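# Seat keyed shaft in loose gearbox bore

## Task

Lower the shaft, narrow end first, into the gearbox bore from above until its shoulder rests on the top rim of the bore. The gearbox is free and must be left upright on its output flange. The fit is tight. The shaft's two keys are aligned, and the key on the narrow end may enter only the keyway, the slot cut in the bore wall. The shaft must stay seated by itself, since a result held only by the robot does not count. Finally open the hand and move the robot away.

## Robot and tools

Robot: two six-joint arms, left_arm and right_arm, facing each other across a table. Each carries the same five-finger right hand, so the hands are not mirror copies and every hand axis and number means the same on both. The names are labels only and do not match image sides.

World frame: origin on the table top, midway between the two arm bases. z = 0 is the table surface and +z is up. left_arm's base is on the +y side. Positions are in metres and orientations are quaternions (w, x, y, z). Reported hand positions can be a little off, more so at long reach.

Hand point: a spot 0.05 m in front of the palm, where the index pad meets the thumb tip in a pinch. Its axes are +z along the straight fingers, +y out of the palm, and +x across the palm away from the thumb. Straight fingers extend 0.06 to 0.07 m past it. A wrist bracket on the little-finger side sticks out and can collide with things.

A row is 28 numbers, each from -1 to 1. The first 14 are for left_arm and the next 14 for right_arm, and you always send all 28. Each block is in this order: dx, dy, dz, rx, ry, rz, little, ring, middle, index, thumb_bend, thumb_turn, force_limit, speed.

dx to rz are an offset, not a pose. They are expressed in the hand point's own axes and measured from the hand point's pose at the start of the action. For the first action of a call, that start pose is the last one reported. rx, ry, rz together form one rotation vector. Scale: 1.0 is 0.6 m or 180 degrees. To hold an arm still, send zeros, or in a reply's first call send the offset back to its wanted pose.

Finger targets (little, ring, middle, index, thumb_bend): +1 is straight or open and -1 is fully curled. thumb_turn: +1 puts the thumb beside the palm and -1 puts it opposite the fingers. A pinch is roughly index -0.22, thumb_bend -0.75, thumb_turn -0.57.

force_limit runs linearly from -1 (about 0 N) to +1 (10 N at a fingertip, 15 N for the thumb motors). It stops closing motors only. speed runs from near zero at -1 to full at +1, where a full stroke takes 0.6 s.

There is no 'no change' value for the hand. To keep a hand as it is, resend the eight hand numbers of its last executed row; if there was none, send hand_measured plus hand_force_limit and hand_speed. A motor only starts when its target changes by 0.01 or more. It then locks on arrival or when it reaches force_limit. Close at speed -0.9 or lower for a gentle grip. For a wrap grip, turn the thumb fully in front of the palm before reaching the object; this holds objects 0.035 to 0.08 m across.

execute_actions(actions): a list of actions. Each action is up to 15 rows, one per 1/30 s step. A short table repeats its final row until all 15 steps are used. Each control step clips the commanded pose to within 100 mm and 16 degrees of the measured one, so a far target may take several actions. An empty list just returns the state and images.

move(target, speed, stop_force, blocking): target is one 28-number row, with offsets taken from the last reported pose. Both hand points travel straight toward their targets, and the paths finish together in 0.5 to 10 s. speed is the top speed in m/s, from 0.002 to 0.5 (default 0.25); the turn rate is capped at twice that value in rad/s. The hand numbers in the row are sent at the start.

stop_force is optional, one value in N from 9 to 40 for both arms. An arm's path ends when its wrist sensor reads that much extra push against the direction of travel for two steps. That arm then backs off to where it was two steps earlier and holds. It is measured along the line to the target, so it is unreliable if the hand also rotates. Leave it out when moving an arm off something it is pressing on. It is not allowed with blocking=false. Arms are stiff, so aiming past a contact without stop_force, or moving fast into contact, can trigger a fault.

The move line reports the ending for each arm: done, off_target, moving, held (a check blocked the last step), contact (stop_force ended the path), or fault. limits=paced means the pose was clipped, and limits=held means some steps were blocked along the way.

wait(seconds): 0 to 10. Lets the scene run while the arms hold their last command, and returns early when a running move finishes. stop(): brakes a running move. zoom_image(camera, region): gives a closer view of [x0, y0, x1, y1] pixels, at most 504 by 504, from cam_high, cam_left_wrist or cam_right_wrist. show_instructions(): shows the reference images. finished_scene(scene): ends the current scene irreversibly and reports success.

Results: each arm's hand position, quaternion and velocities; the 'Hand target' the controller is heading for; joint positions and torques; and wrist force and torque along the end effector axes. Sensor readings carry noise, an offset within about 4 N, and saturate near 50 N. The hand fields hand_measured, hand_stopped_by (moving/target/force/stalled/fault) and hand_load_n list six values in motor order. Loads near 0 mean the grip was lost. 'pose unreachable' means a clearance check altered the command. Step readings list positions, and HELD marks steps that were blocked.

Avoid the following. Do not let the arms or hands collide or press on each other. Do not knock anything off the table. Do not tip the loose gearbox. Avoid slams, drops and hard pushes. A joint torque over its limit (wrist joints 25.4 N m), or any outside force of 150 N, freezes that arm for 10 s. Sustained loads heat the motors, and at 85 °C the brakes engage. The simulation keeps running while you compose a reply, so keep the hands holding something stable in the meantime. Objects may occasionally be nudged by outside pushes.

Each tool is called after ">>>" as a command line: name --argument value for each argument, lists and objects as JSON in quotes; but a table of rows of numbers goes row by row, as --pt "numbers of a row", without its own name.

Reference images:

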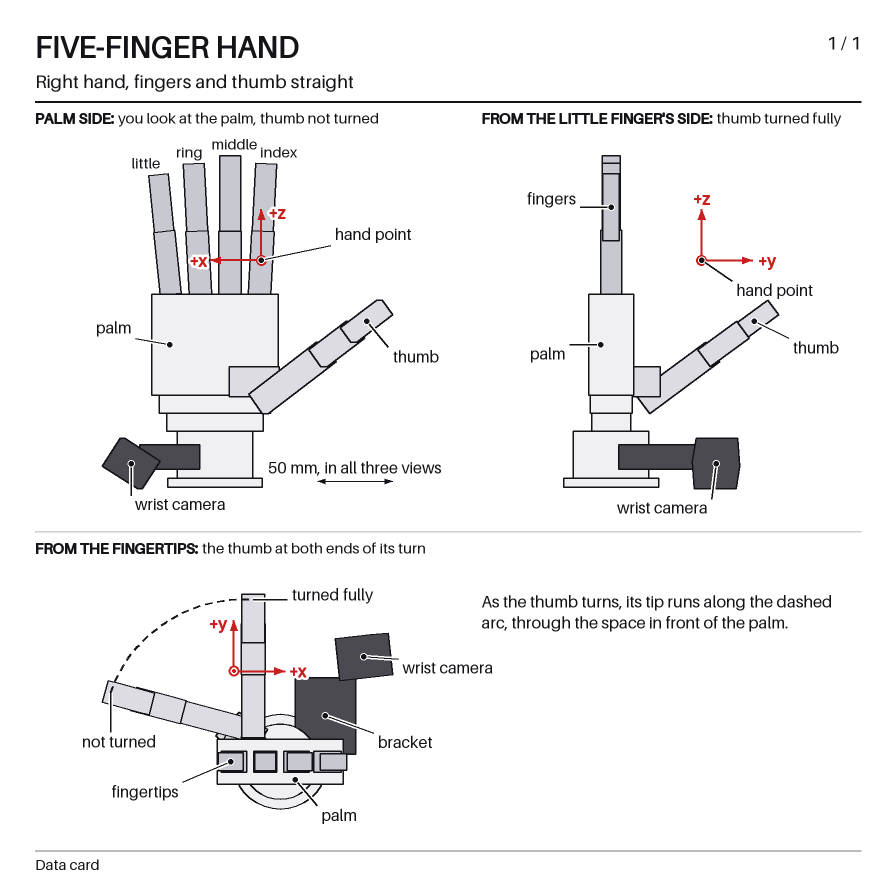

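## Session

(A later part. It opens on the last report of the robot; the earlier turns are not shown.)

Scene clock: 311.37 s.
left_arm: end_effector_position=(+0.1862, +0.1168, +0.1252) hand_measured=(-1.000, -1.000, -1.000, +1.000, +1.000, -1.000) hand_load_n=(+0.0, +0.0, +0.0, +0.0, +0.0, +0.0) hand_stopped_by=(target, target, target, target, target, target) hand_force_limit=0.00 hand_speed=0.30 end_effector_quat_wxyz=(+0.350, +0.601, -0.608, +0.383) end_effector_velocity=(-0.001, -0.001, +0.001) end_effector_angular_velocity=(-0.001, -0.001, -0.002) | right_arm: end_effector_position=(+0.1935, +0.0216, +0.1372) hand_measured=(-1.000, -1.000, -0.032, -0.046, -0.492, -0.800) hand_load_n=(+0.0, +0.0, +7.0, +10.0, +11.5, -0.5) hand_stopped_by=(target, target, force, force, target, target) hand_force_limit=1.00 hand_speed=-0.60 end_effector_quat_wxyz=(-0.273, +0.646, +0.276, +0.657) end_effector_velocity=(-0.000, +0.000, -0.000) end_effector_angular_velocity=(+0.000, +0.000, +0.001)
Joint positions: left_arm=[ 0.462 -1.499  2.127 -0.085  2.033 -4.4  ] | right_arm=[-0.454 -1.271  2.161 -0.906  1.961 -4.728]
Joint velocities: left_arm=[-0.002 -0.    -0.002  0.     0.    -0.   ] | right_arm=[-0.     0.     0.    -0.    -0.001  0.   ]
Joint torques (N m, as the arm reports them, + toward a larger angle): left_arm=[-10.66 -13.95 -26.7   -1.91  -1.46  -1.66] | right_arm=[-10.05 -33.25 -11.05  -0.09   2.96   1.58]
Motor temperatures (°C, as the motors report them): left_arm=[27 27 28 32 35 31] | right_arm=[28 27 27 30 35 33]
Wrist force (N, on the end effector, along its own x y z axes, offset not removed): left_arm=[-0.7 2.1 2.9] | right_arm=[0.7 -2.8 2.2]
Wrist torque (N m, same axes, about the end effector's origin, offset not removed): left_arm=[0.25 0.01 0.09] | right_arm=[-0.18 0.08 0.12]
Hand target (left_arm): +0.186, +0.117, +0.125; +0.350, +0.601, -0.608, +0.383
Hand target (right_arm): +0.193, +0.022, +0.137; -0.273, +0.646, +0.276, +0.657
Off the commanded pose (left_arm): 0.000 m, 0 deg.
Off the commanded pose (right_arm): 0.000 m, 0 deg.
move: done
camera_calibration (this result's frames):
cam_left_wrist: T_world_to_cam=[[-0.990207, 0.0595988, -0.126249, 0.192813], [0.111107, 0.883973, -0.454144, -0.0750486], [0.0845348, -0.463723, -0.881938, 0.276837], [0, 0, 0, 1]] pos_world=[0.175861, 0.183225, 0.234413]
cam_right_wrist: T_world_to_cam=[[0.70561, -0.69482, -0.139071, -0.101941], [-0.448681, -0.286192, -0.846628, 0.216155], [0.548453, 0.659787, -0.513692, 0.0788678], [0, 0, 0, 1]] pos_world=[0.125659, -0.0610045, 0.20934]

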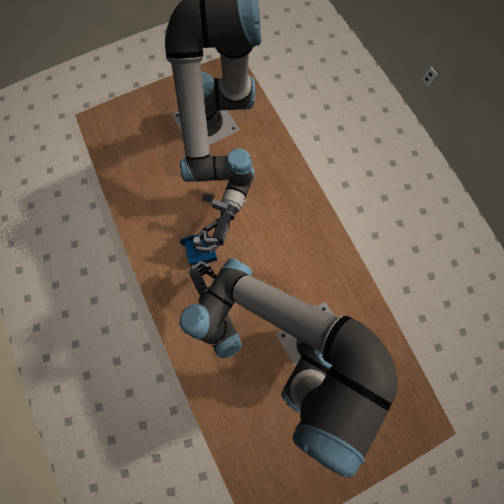

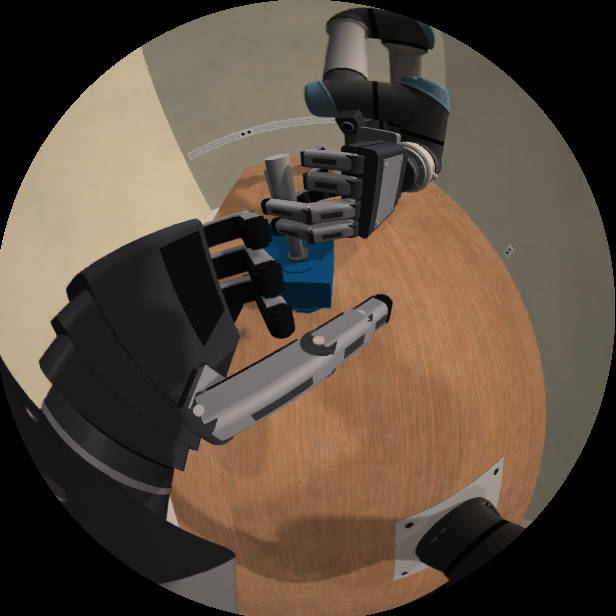

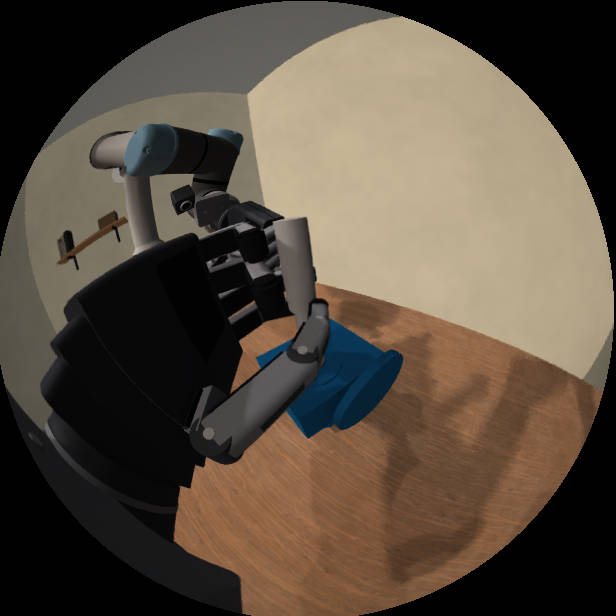

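>>> move --target '[0.011,0.008,0.021,0,0,0,-1,-1,-1,1,1,-1,0,0.3,0,0,0,0,0,0,-1,-1,-0.3,-0.3,-0.5,-0.8,1,-0.6]' --speed 0.008 --stop_force 9

>>> move --target '[-0.022,0,0.0115,0,0,0,-1,-1,-1,1,1,-1,0,0.3,0,0,0,0,0,0,-1,-1,-0.3,-0.3,-0.5,-0.8,1,-0.6]' --speed 0.004 --stop_force 10

>>> move --target '[0,0,0,0,0,0,-1,-1,-1,1,1,-1,0,0.3,0.012,0,0,0,0,0,-1,-1,-0.35,-0.35,-0.5,-0.8,1,-0.6]' --speed 0.003

>>> zoom_image --camera "cam_left_wrist" --region '[220,130,360,270]'

Scene clock: 314.50 s.
left_arm: end_effector_position=(+0.1816, +0.1026, +0.1250) hand_measured=(-1.000, -1.000, -1.000, +1.000, +1.000, -1.000) hand_load_n=(+0.0, +0.0, +0.0, +0.0, +0.0, +0.0) hand_stopped_by=(target, target, target, target, target, target) hand_force_limit=0.00 hand_speed=0.30 end_effector_quat_wxyz=(+0.350, +0.601, -0.608, +0.383) end_effector_velocity=(-0.001, -0.000, -0.002) end_effector_angular_velocity=(+0.004, +0.001, -0.000) | right_arm: end_effector_position=(+0.1935, +0.0216, +0.1372) hand_measured=(-1.000, -1.000, -0.032, -0.046, -0.492, -0.800) hand_load_n=(+0.0, +0.0, +7.0, +10.0, +11.5, -0.5) hand_stopped_by=(target, target, force, force, target, target) hand_force_limit=1.00 hand_speed=-0.60 end_effector_quat_wxyz=(-0.273, +0.646, +0.276, +0.657) end_effector_velocity=(+0.001, -0.000, +0.000) end_effector_angular_velocity=(+0.000, +0.000, -0.001)
Joint positions: left_arm=[ 0.425 -1.491  2.117 -0.093  2.001 -4.421] | right_arm=[-0.454 -1.271  2.161 -0.906  1.961 -4.728]
Joint velocities: left_arm=[-0.003  0.003  0.     0.    -0.002 -0.001] | right_arm=[-0.001 -0.    -0.     0.     0.     0.   ]
Joint torques (N m, as the arm reports them, + toward a larger angle): left_arm=[-10.87 -14.53 -26.06  -1.97  -1.52  -1.61] | right_arm=[ -8.14 -33.04 -12.87  -0.11   3.02   1.55]
Motor temperatures (°C, as the motors report them): left_arm=[27 27 28 32 35 31] | right_arm=[28 27 27 30 35 33]
Wrist force (N, on the end effector, along its own x y z axes, offset not removed): left_arm=[-2.5 0.4 1.7] | right_arm=[-0.5 -3.6 2.9]
Wrist torque (N m, same axes, about the end effector's origin, offset not removed): left_arm=[0.12 0.22 0.03] | right_arm=[-0.37 0.11 -0.03]
Hand target (left_arm): +0.182, +0.103, +0.125; +0.350, +0.601, -0.608, +0.383
Hand target (right_arm): +0.193, +0.022, +0.137; -0.273, +0.646, +0.276, +0.657
Off the commanded pose (left_arm): 0.000 m, 0 deg.
Off the commanded pose (right_arm): 0.000 m, 0 deg.
move: done
camera_calibration (this result's frames):
cam_left_wrist: T_world_to_cam=[[-0.990216, 0.0596028, -0.126175, 0.189105], [0.11108, 0.883952, -0.454191, -0.0620469], [0.0844613, -0.463763, -0.881924, 0.270477], [0, 0, 0, 1]] pos_world=[0.171302, 0.169013, 0.234219]
cam_right_wrist: T_world_to_cam=[[0.70561, -0.69482, -0.139071, -0.101941], [-0.44868, -0.286192, -0.846629, 0.216155], [0.548453, 0.659788, -0.513692, 0.0788679], [0, 0, 0, 1]] pos_world=[0.125659, -0.0610045, 0.20934]

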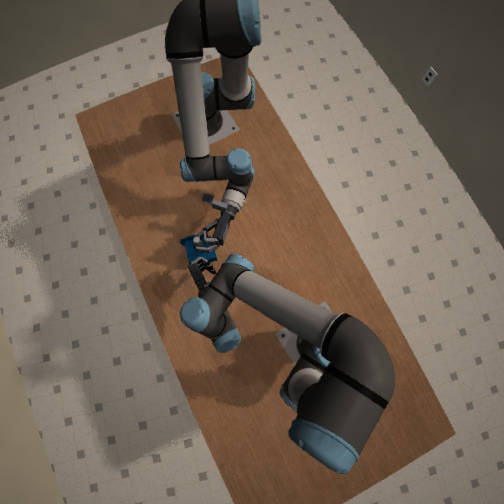

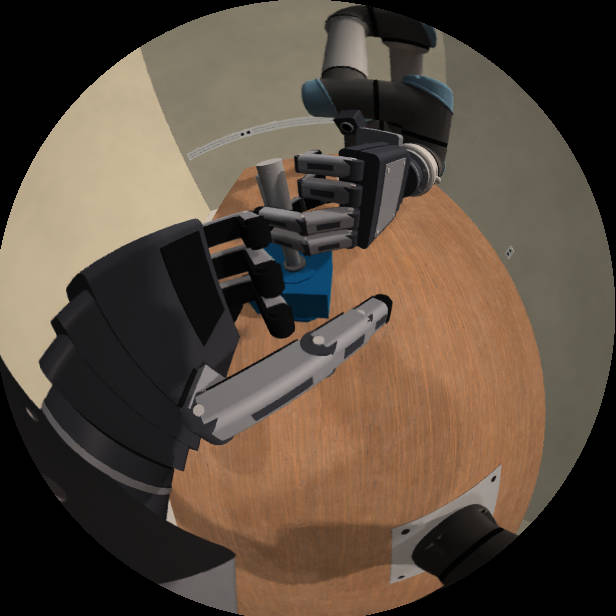

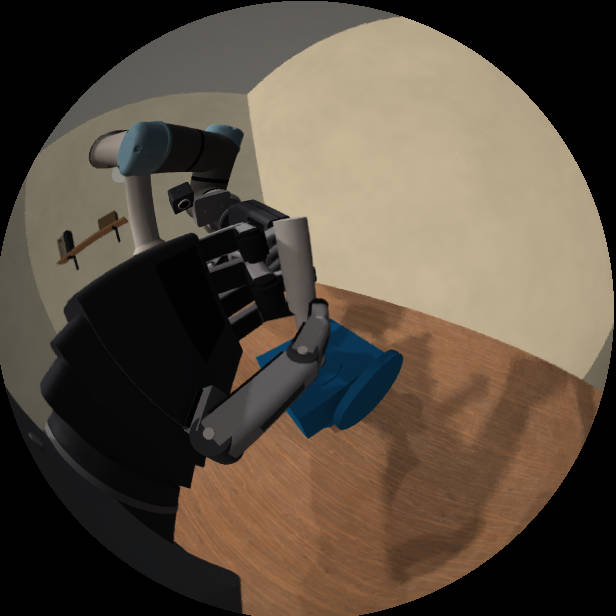

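Scene clock: 316.80 s.
left_arm: end_effector_position=(+0.1819, +0.1027, +0.1173) hand_measured=(-1.000, -1.000, -1.000, +1.000, +1.000, -1.000) hand_load_n=(+0.0, +0.0, +0.0, -0.5, +0.0, +0.0) hand_stopped_by=(target, target, target, target, target, target) hand_force_limit=0.00 hand_speed=0.30 end_effector_quat_wxyz=(+0.350, +0.601, -0.608, +0.383) end_effector_velocity=(-0.000, +0.000, +0.001) end_effector_angular_velocity=(+0.002, +0.000, -0.001) | right_arm: end_effector_position=(+0.1935, +0.0216, +0.1372) hand_measured=(-1.000, -1.000, -0.032, -0.046, -0.492, -0.800) hand_load_n=(+0.0, +0.0, +8.0, +11.0, +11.0, -0.5) hand_stopped_by=(target, target, force, force, target, target) hand_force_limit=1.00 hand_speed=-0.60 end_effector_quat_wxyz=(-0.273, +0.646, +0.276, +0.657) end_effector_velocity=(-0.000, -0.000, -0.000) end_effector_angular_velocity=(-0.002, +0.001, +0.001)
Joint positions: left_arm=[ 0.426 -1.478  2.127 -0.116  2.002 -4.421] | right_arm=[-0.454 -1.271  2.161 -0.906  1.961 -4.728]
Joint velocities: left_arm=[-0.    -0.001 -0.002  0.005  0.     0.001] | right_arm=[ 0.    -0.     0.     0.002 -0.001 -0.   ]
Joint torques (N m, as the arm reports them, + toward a larger angle): left_arm=[  8.92 -20.45 -20.11   3.65  -0.24   1.82] | right_arm=[ -8.37 -32.8  -12.85  -0.92   2.97   1.42]
Motor temperatures (°C, as the motors report them): left_arm=[27 27 28 32 35 31] | right_arm=[28 27 27 30 35 33]
Wrist force (N, on the end effector, along its own x y z axes, offset not removed): left_arm=[5.1 1.0 -7.8] | right_arm=[-4.8 -2.6 7.1]
Wrist torque (N m, same axes, about the end effector's origin, offset not removed): left_arm=[0.57 1.53 0.30] | right_arm=[-0.21 0.05 -0.07]
Hand target (left_arm): +0.182, +0.103, +0.117; +0.350, +0.601, -0.608, +0.383
Hand target (right_arm): +0.193, +0.022, +0.137; -0.273, +0.646, +0.276, +0.657
Off the commanded pose (left_arm): 0.007 m, 0 deg.
Off the commanded pose (right_arm): 0.000 m, 0 deg.
move: contact (left_arm)
camera_calibration (this result's frames):
cam_left_wrist: T_world_to_cam=[[-0.990215, 0.0596384, -0.126164, 0.188437], [0.111108, 0.883943, -0.454202, -0.065662], [0.0844338, -0.463775, -0.88192, 0.263613], [0, 0, 0, 1]] pos_world=[0.171631, 0.16906, 0.226436]
cam_right_wrist: T_world_to_cam=[[0.705608, -0.694823, -0.139061, -0.101944], [-0.448689, -0.286213, -0.846617, 0.216149], [0.548448, 0.659775, -0.513714, 0.0788721], [0, 0, 0, 1]] pos_world=[0.125659, -0.0610059, 0.209337]

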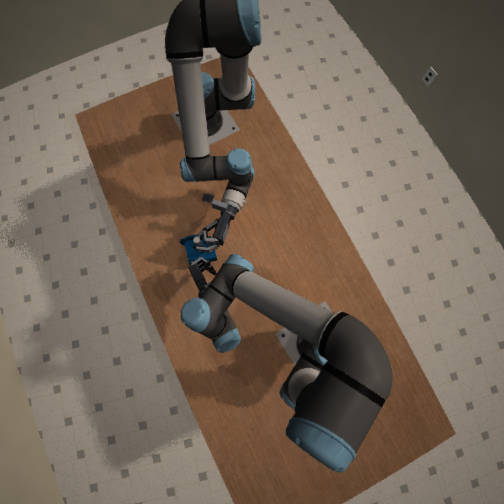

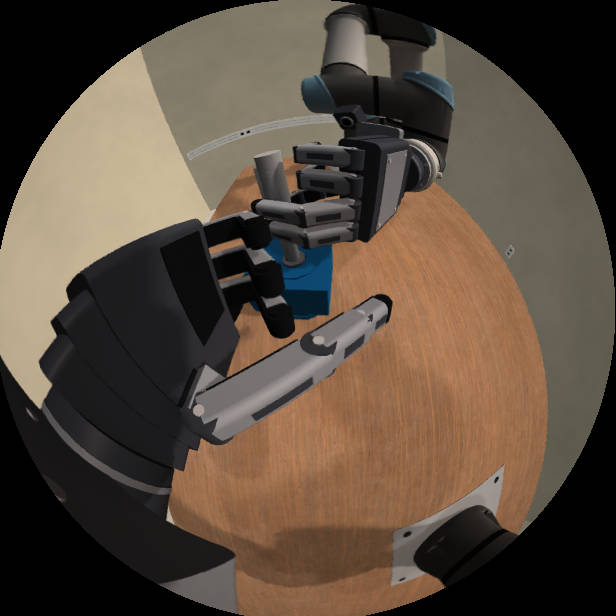

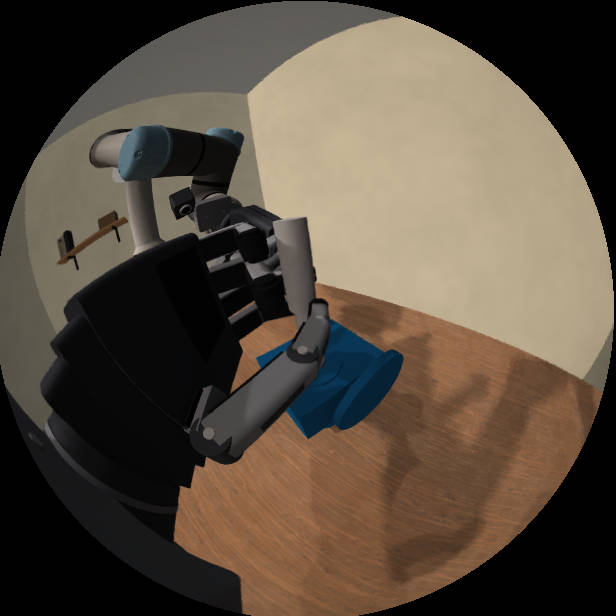

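Scene clock: 319.43 s.
left_arm: end_effector_position=(+0.1819, +0.1027, +0.1173) hand_measured=(-1.000, -1.000, -1.000, +1.000, +1.000, -1.000) hand_load_n=(+0.0, +0.0, +0.0, -2.0, +0.0, +0.0) hand_stopped_by=(target, target, target, target, target, target) hand_force_limit=0.00 hand_speed=0.30 end_effector_quat_wxyz=(+0.350, +0.601, -0.608, +0.383) end_effector_velocity=(+0.001, +0.000, +0.001) end_effector_angular_velocity=(-0.002, -0.004, +0.001) | right_arm: end_effector_position=(+0.1933, +0.0216, +0.1444) hand_measured=(-1.000, -1.000, -0.038, -0.046, -0.492, -0.800) hand_load_n=(+0.0, +0.0, +3.0, +6.0, +8.0, +2.5) hand_stopped_by=(target, target, force, force, target, target) hand_force_limit=1.00 hand_speed=-0.60 end_effector_quat_wxyz=(-0.273, +0.646, +0.276, +0.657) end_effector_velocity=(+0.000, -0.000, +0.001) end_effector_angular_velocity=(+0.000, +0.000, -0.001)
Joint positions: left_arm=[ 0.426 -1.478  2.127 -0.116  2.002 -4.421] | right_arm=[-0.453 -1.286  2.156 -0.885  1.961 -4.728]
Joint velocities: left_arm=[ 0.001 -0.002  0.001 -0.002 -0.001  0.002] | right_arm=[-0.    -0.001 -0.001  0.002  0.001  0.   ]
Joint torques (N m, as the arm reports them, + toward a larger angle): left_arm=[  9.92 -17.76 -10.01   1.84  -0.46   1.65] | right_arm=[ 15.92 -37.8  -29.11  -2.03   1.67  -1.91]
Motor temperatures (°C, as the motors report them): left_arm=[27 27 28 32 35 31] | right_arm=[28 27 27 30 35 33]
Wrist force (N, on the end effector, along its own x y z axes, offset not removed): left_arm=[6.2 1.0 -0.1] | right_arm=[-11.2 5.1 5.1]
Wrist torque (N m, same axes, about the end effector's origin, offset not removed): left_arm=[0.06 0.67 0.42] | right_arm=[-0.18 0.35 0.03]
Hand target (left_arm): +0.182, +0.103, +0.117; +0.350, +0.601, -0.608, +0.383
Hand target (right_arm): +0.193, +0.022, +0.144; -0.273, +0.646, +0.276, +0.657
Off the commanded pose (left_arm): 0.000 m, 0 deg.
Off the commanded pose (right_arm): 0.000 m, 0 deg.
move: done
camera_calibration (this result's frames):
cam_left_wrist: T_world_to_cam=[[-0.990216, 0.0596397, -0.126157, 0.188434], [0.111105, 0.883948, -0.454194, -0.0656696], [0.0844286, -0.463766, -0.881925, 0.263606], [0, 0, 0, 1]] pos_world=[0.17163, 0.169062, 0.226427]
cam_right_wrist: T_world_to_cam=[[0.705604, -0.694828, -0.139058, -0.10087], [-0.448686, -0.286208, -0.84662, 0.222159], [0.548456, 0.659772, -0.513709, 0.0826413], [0, 0, 0, 1]] pos_world=[0.125529, -0.0610284, 0.216511]

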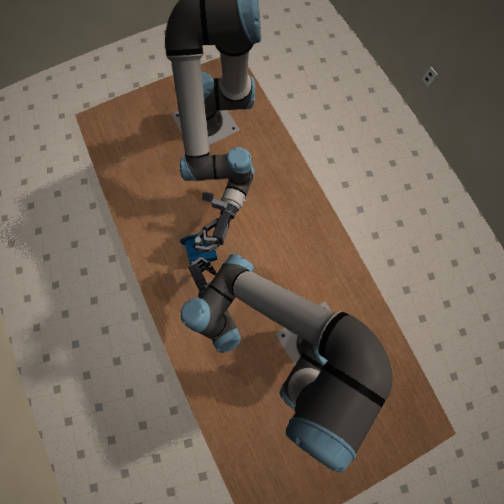

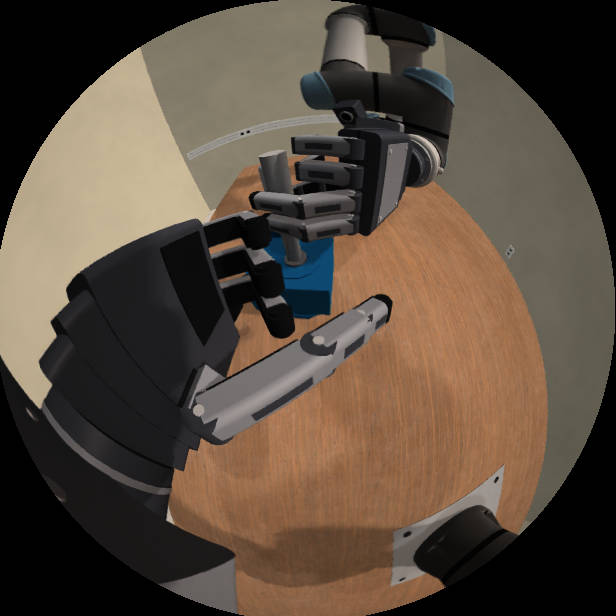

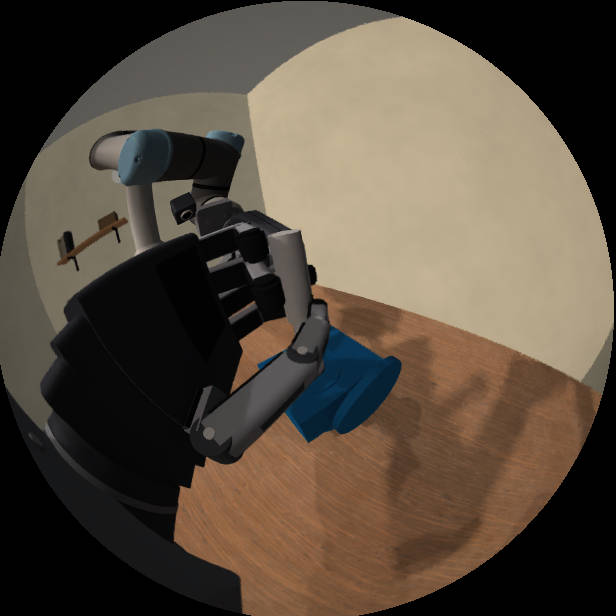

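Region (220, 130, 360, 270) of cam_left_wrist's 616x616 image, scaled by 3.600, with more detail than that image has.

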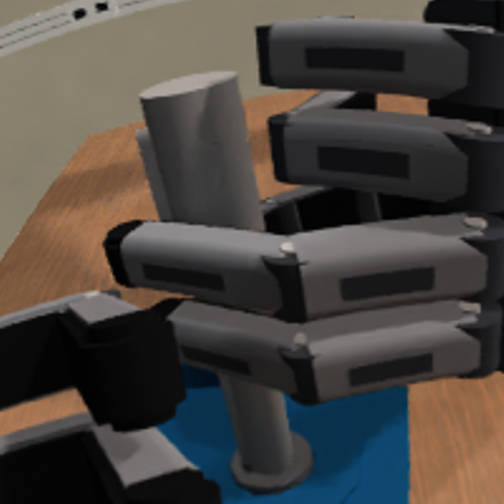

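>>> move --target '[-0.0007,0,0.0003,0,0,0,-1,-1,-1,1,1,-1,0,0.3,0.004,-0.004,-0.004,0,0,0,-1,-1,-0.4,-0.4,-0.5,-0.8,1,-0.6]' --speed 0.003

>>> zoom_image --camera "cam_left_wrist" --region '[250,140,390,280]'

>>> zoom_image --camera "cam_left_wrist" --region '[275,235,315,275]'

Scene clock: 321.30 s.
left_arm: end_effector_position=(+0.1819, +0.1027, +0.1168) hand_measured=(-1.000, -1.000, -1.000, +1.000, +1.000, -1.000) hand_load_n=(+0.0, +0.0, +0.0, -2.5, +0.0, +0.0) hand_stopped_by=(target, target, target, target, target, target) hand_force_limit=0.00 hand_speed=0.30 end_effector_quat_wxyz=(+0.350, +0.601, -0.608, +0.383) end_effector_velocity=(-0.000, -0.001, +0.001) end_effector_angular_velocity=(-0.002, -0.001, -0.002) | right_arm: end_effector_position=(+0.1899, +0.0216, +0.1467) hand_measured=(-1.000, -1.000, -0.066, -0.064, -0.492, -0.800) hand_load_n=(+0.0, +0.0, +5.5, +4.5, +9.0, +2.5) hand_stopped_by=(target, target, force, force, target, target) hand_force_limit=1.00 hand_speed=-0.60 end_effector_quat_wxyz=(-0.273, +0.646, +0.276, +0.657) end_effector_velocity=(-0.000, +0.000, +0.000) end_effector_angular_velocity=(-0.001, +0.000, +0.001)
Joint positions: left_arm=[ 0.426 -1.477  2.127 -0.117  2.002 -4.421] | right_arm=[-0.445 -1.292  2.155 -0.878  1.97  -4.729]
Joint velocities: left_arm=[-0.001 -0.001 -0.001  0.001  0.001  0.001] | right_arm=[ 0.001 -0.    -0.     0.001 -0.001 -0.   ]
Joint torques (N m, as the arm reports them, + toward a larger angle): left_arm=[13.57 -7.41 -2.21  0.1   0.5   2.3 ] | right_arm=[ 16.14 -37.71 -28.85  -1.81   1.62  -1.85]
Motor temperatures (°C, as the motors report them): left_arm=[27 27 28 32 35 31] | right_arm=[28 27 27 30 35 33]
Wrist force (N, on the end effector, along its own x y z axes, offset not removed): left_arm=[10.0 1.2 -5.8] | right_arm=[-7.5 4.1 7.1]
Wrist torque (N m, same axes, about the end effector's origin, offset not removed): left_arm=[0.15 1.01 0.50] | right_arm=[-0.30 -0.35 0.26]
Hand target (left_arm): +0.182, +0.103, +0.117; +0.350, +0.601, -0.608, +0.383
Hand target (right_arm): +0.190, +0.022, +0.147; -0.273, +0.646, +0.276, +0.657
Off the commanded pose (left_arm): 0.000 m, 0 deg.
Off the commanded pose (right_arm): 0.000 m, 0 deg.
move: done
camera_calibration (this result's frames):
cam_left_wrist: T_world_to_cam=[[-0.990215, 0.0596384, -0.126164, 0.188397], [0.111108, 0.883944, -0.454201, -0.065904], [0.0844338, -0.463774, -0.881921, 0.263224], [0, 0, 0, 1]] pos_world=[0.171651, 0.169096, 0.225978]
cam_right_wrist: T_world_to_cam=[[0.705606, -0.694827, -0.13905, -0.0981747], [-0.448676, -0.286209, -0.846625, 0.22258], [0.548461, 0.659772, -0.513703, 0.0857375], [0, 0, 0, 1]] pos_world=[0.122115, -0.0610773, 0.218834]

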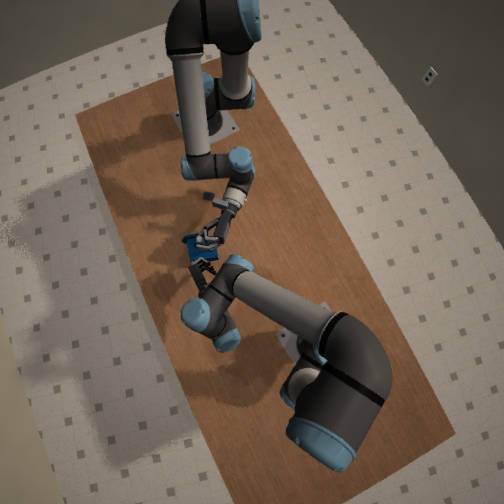

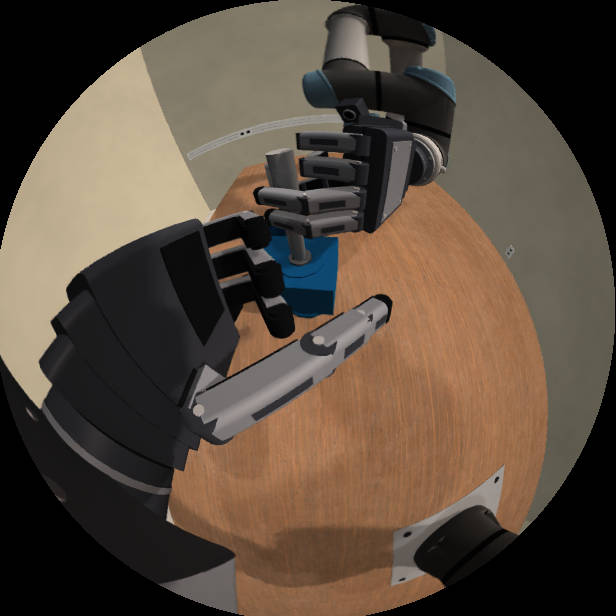

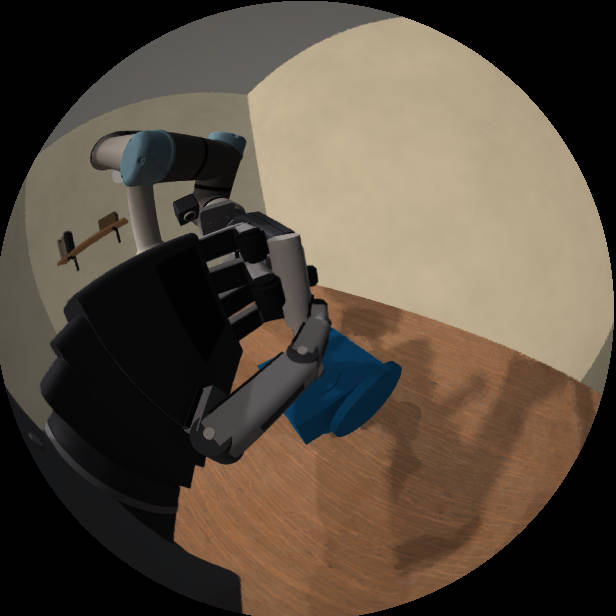

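Region (250, 140, 390, 280) of cam_left_wrist's 616x616 image, scaled by 3.600, with more detail than that image has.

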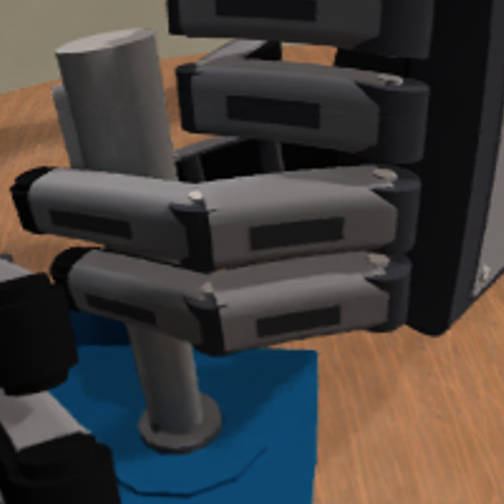

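Region (275, 235, 315, 275) of cam_left_wrist's 616x616 image, scaled by 12.600, with more detail than that image has.

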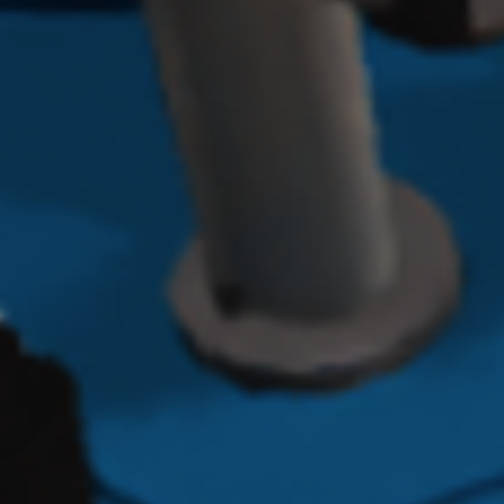

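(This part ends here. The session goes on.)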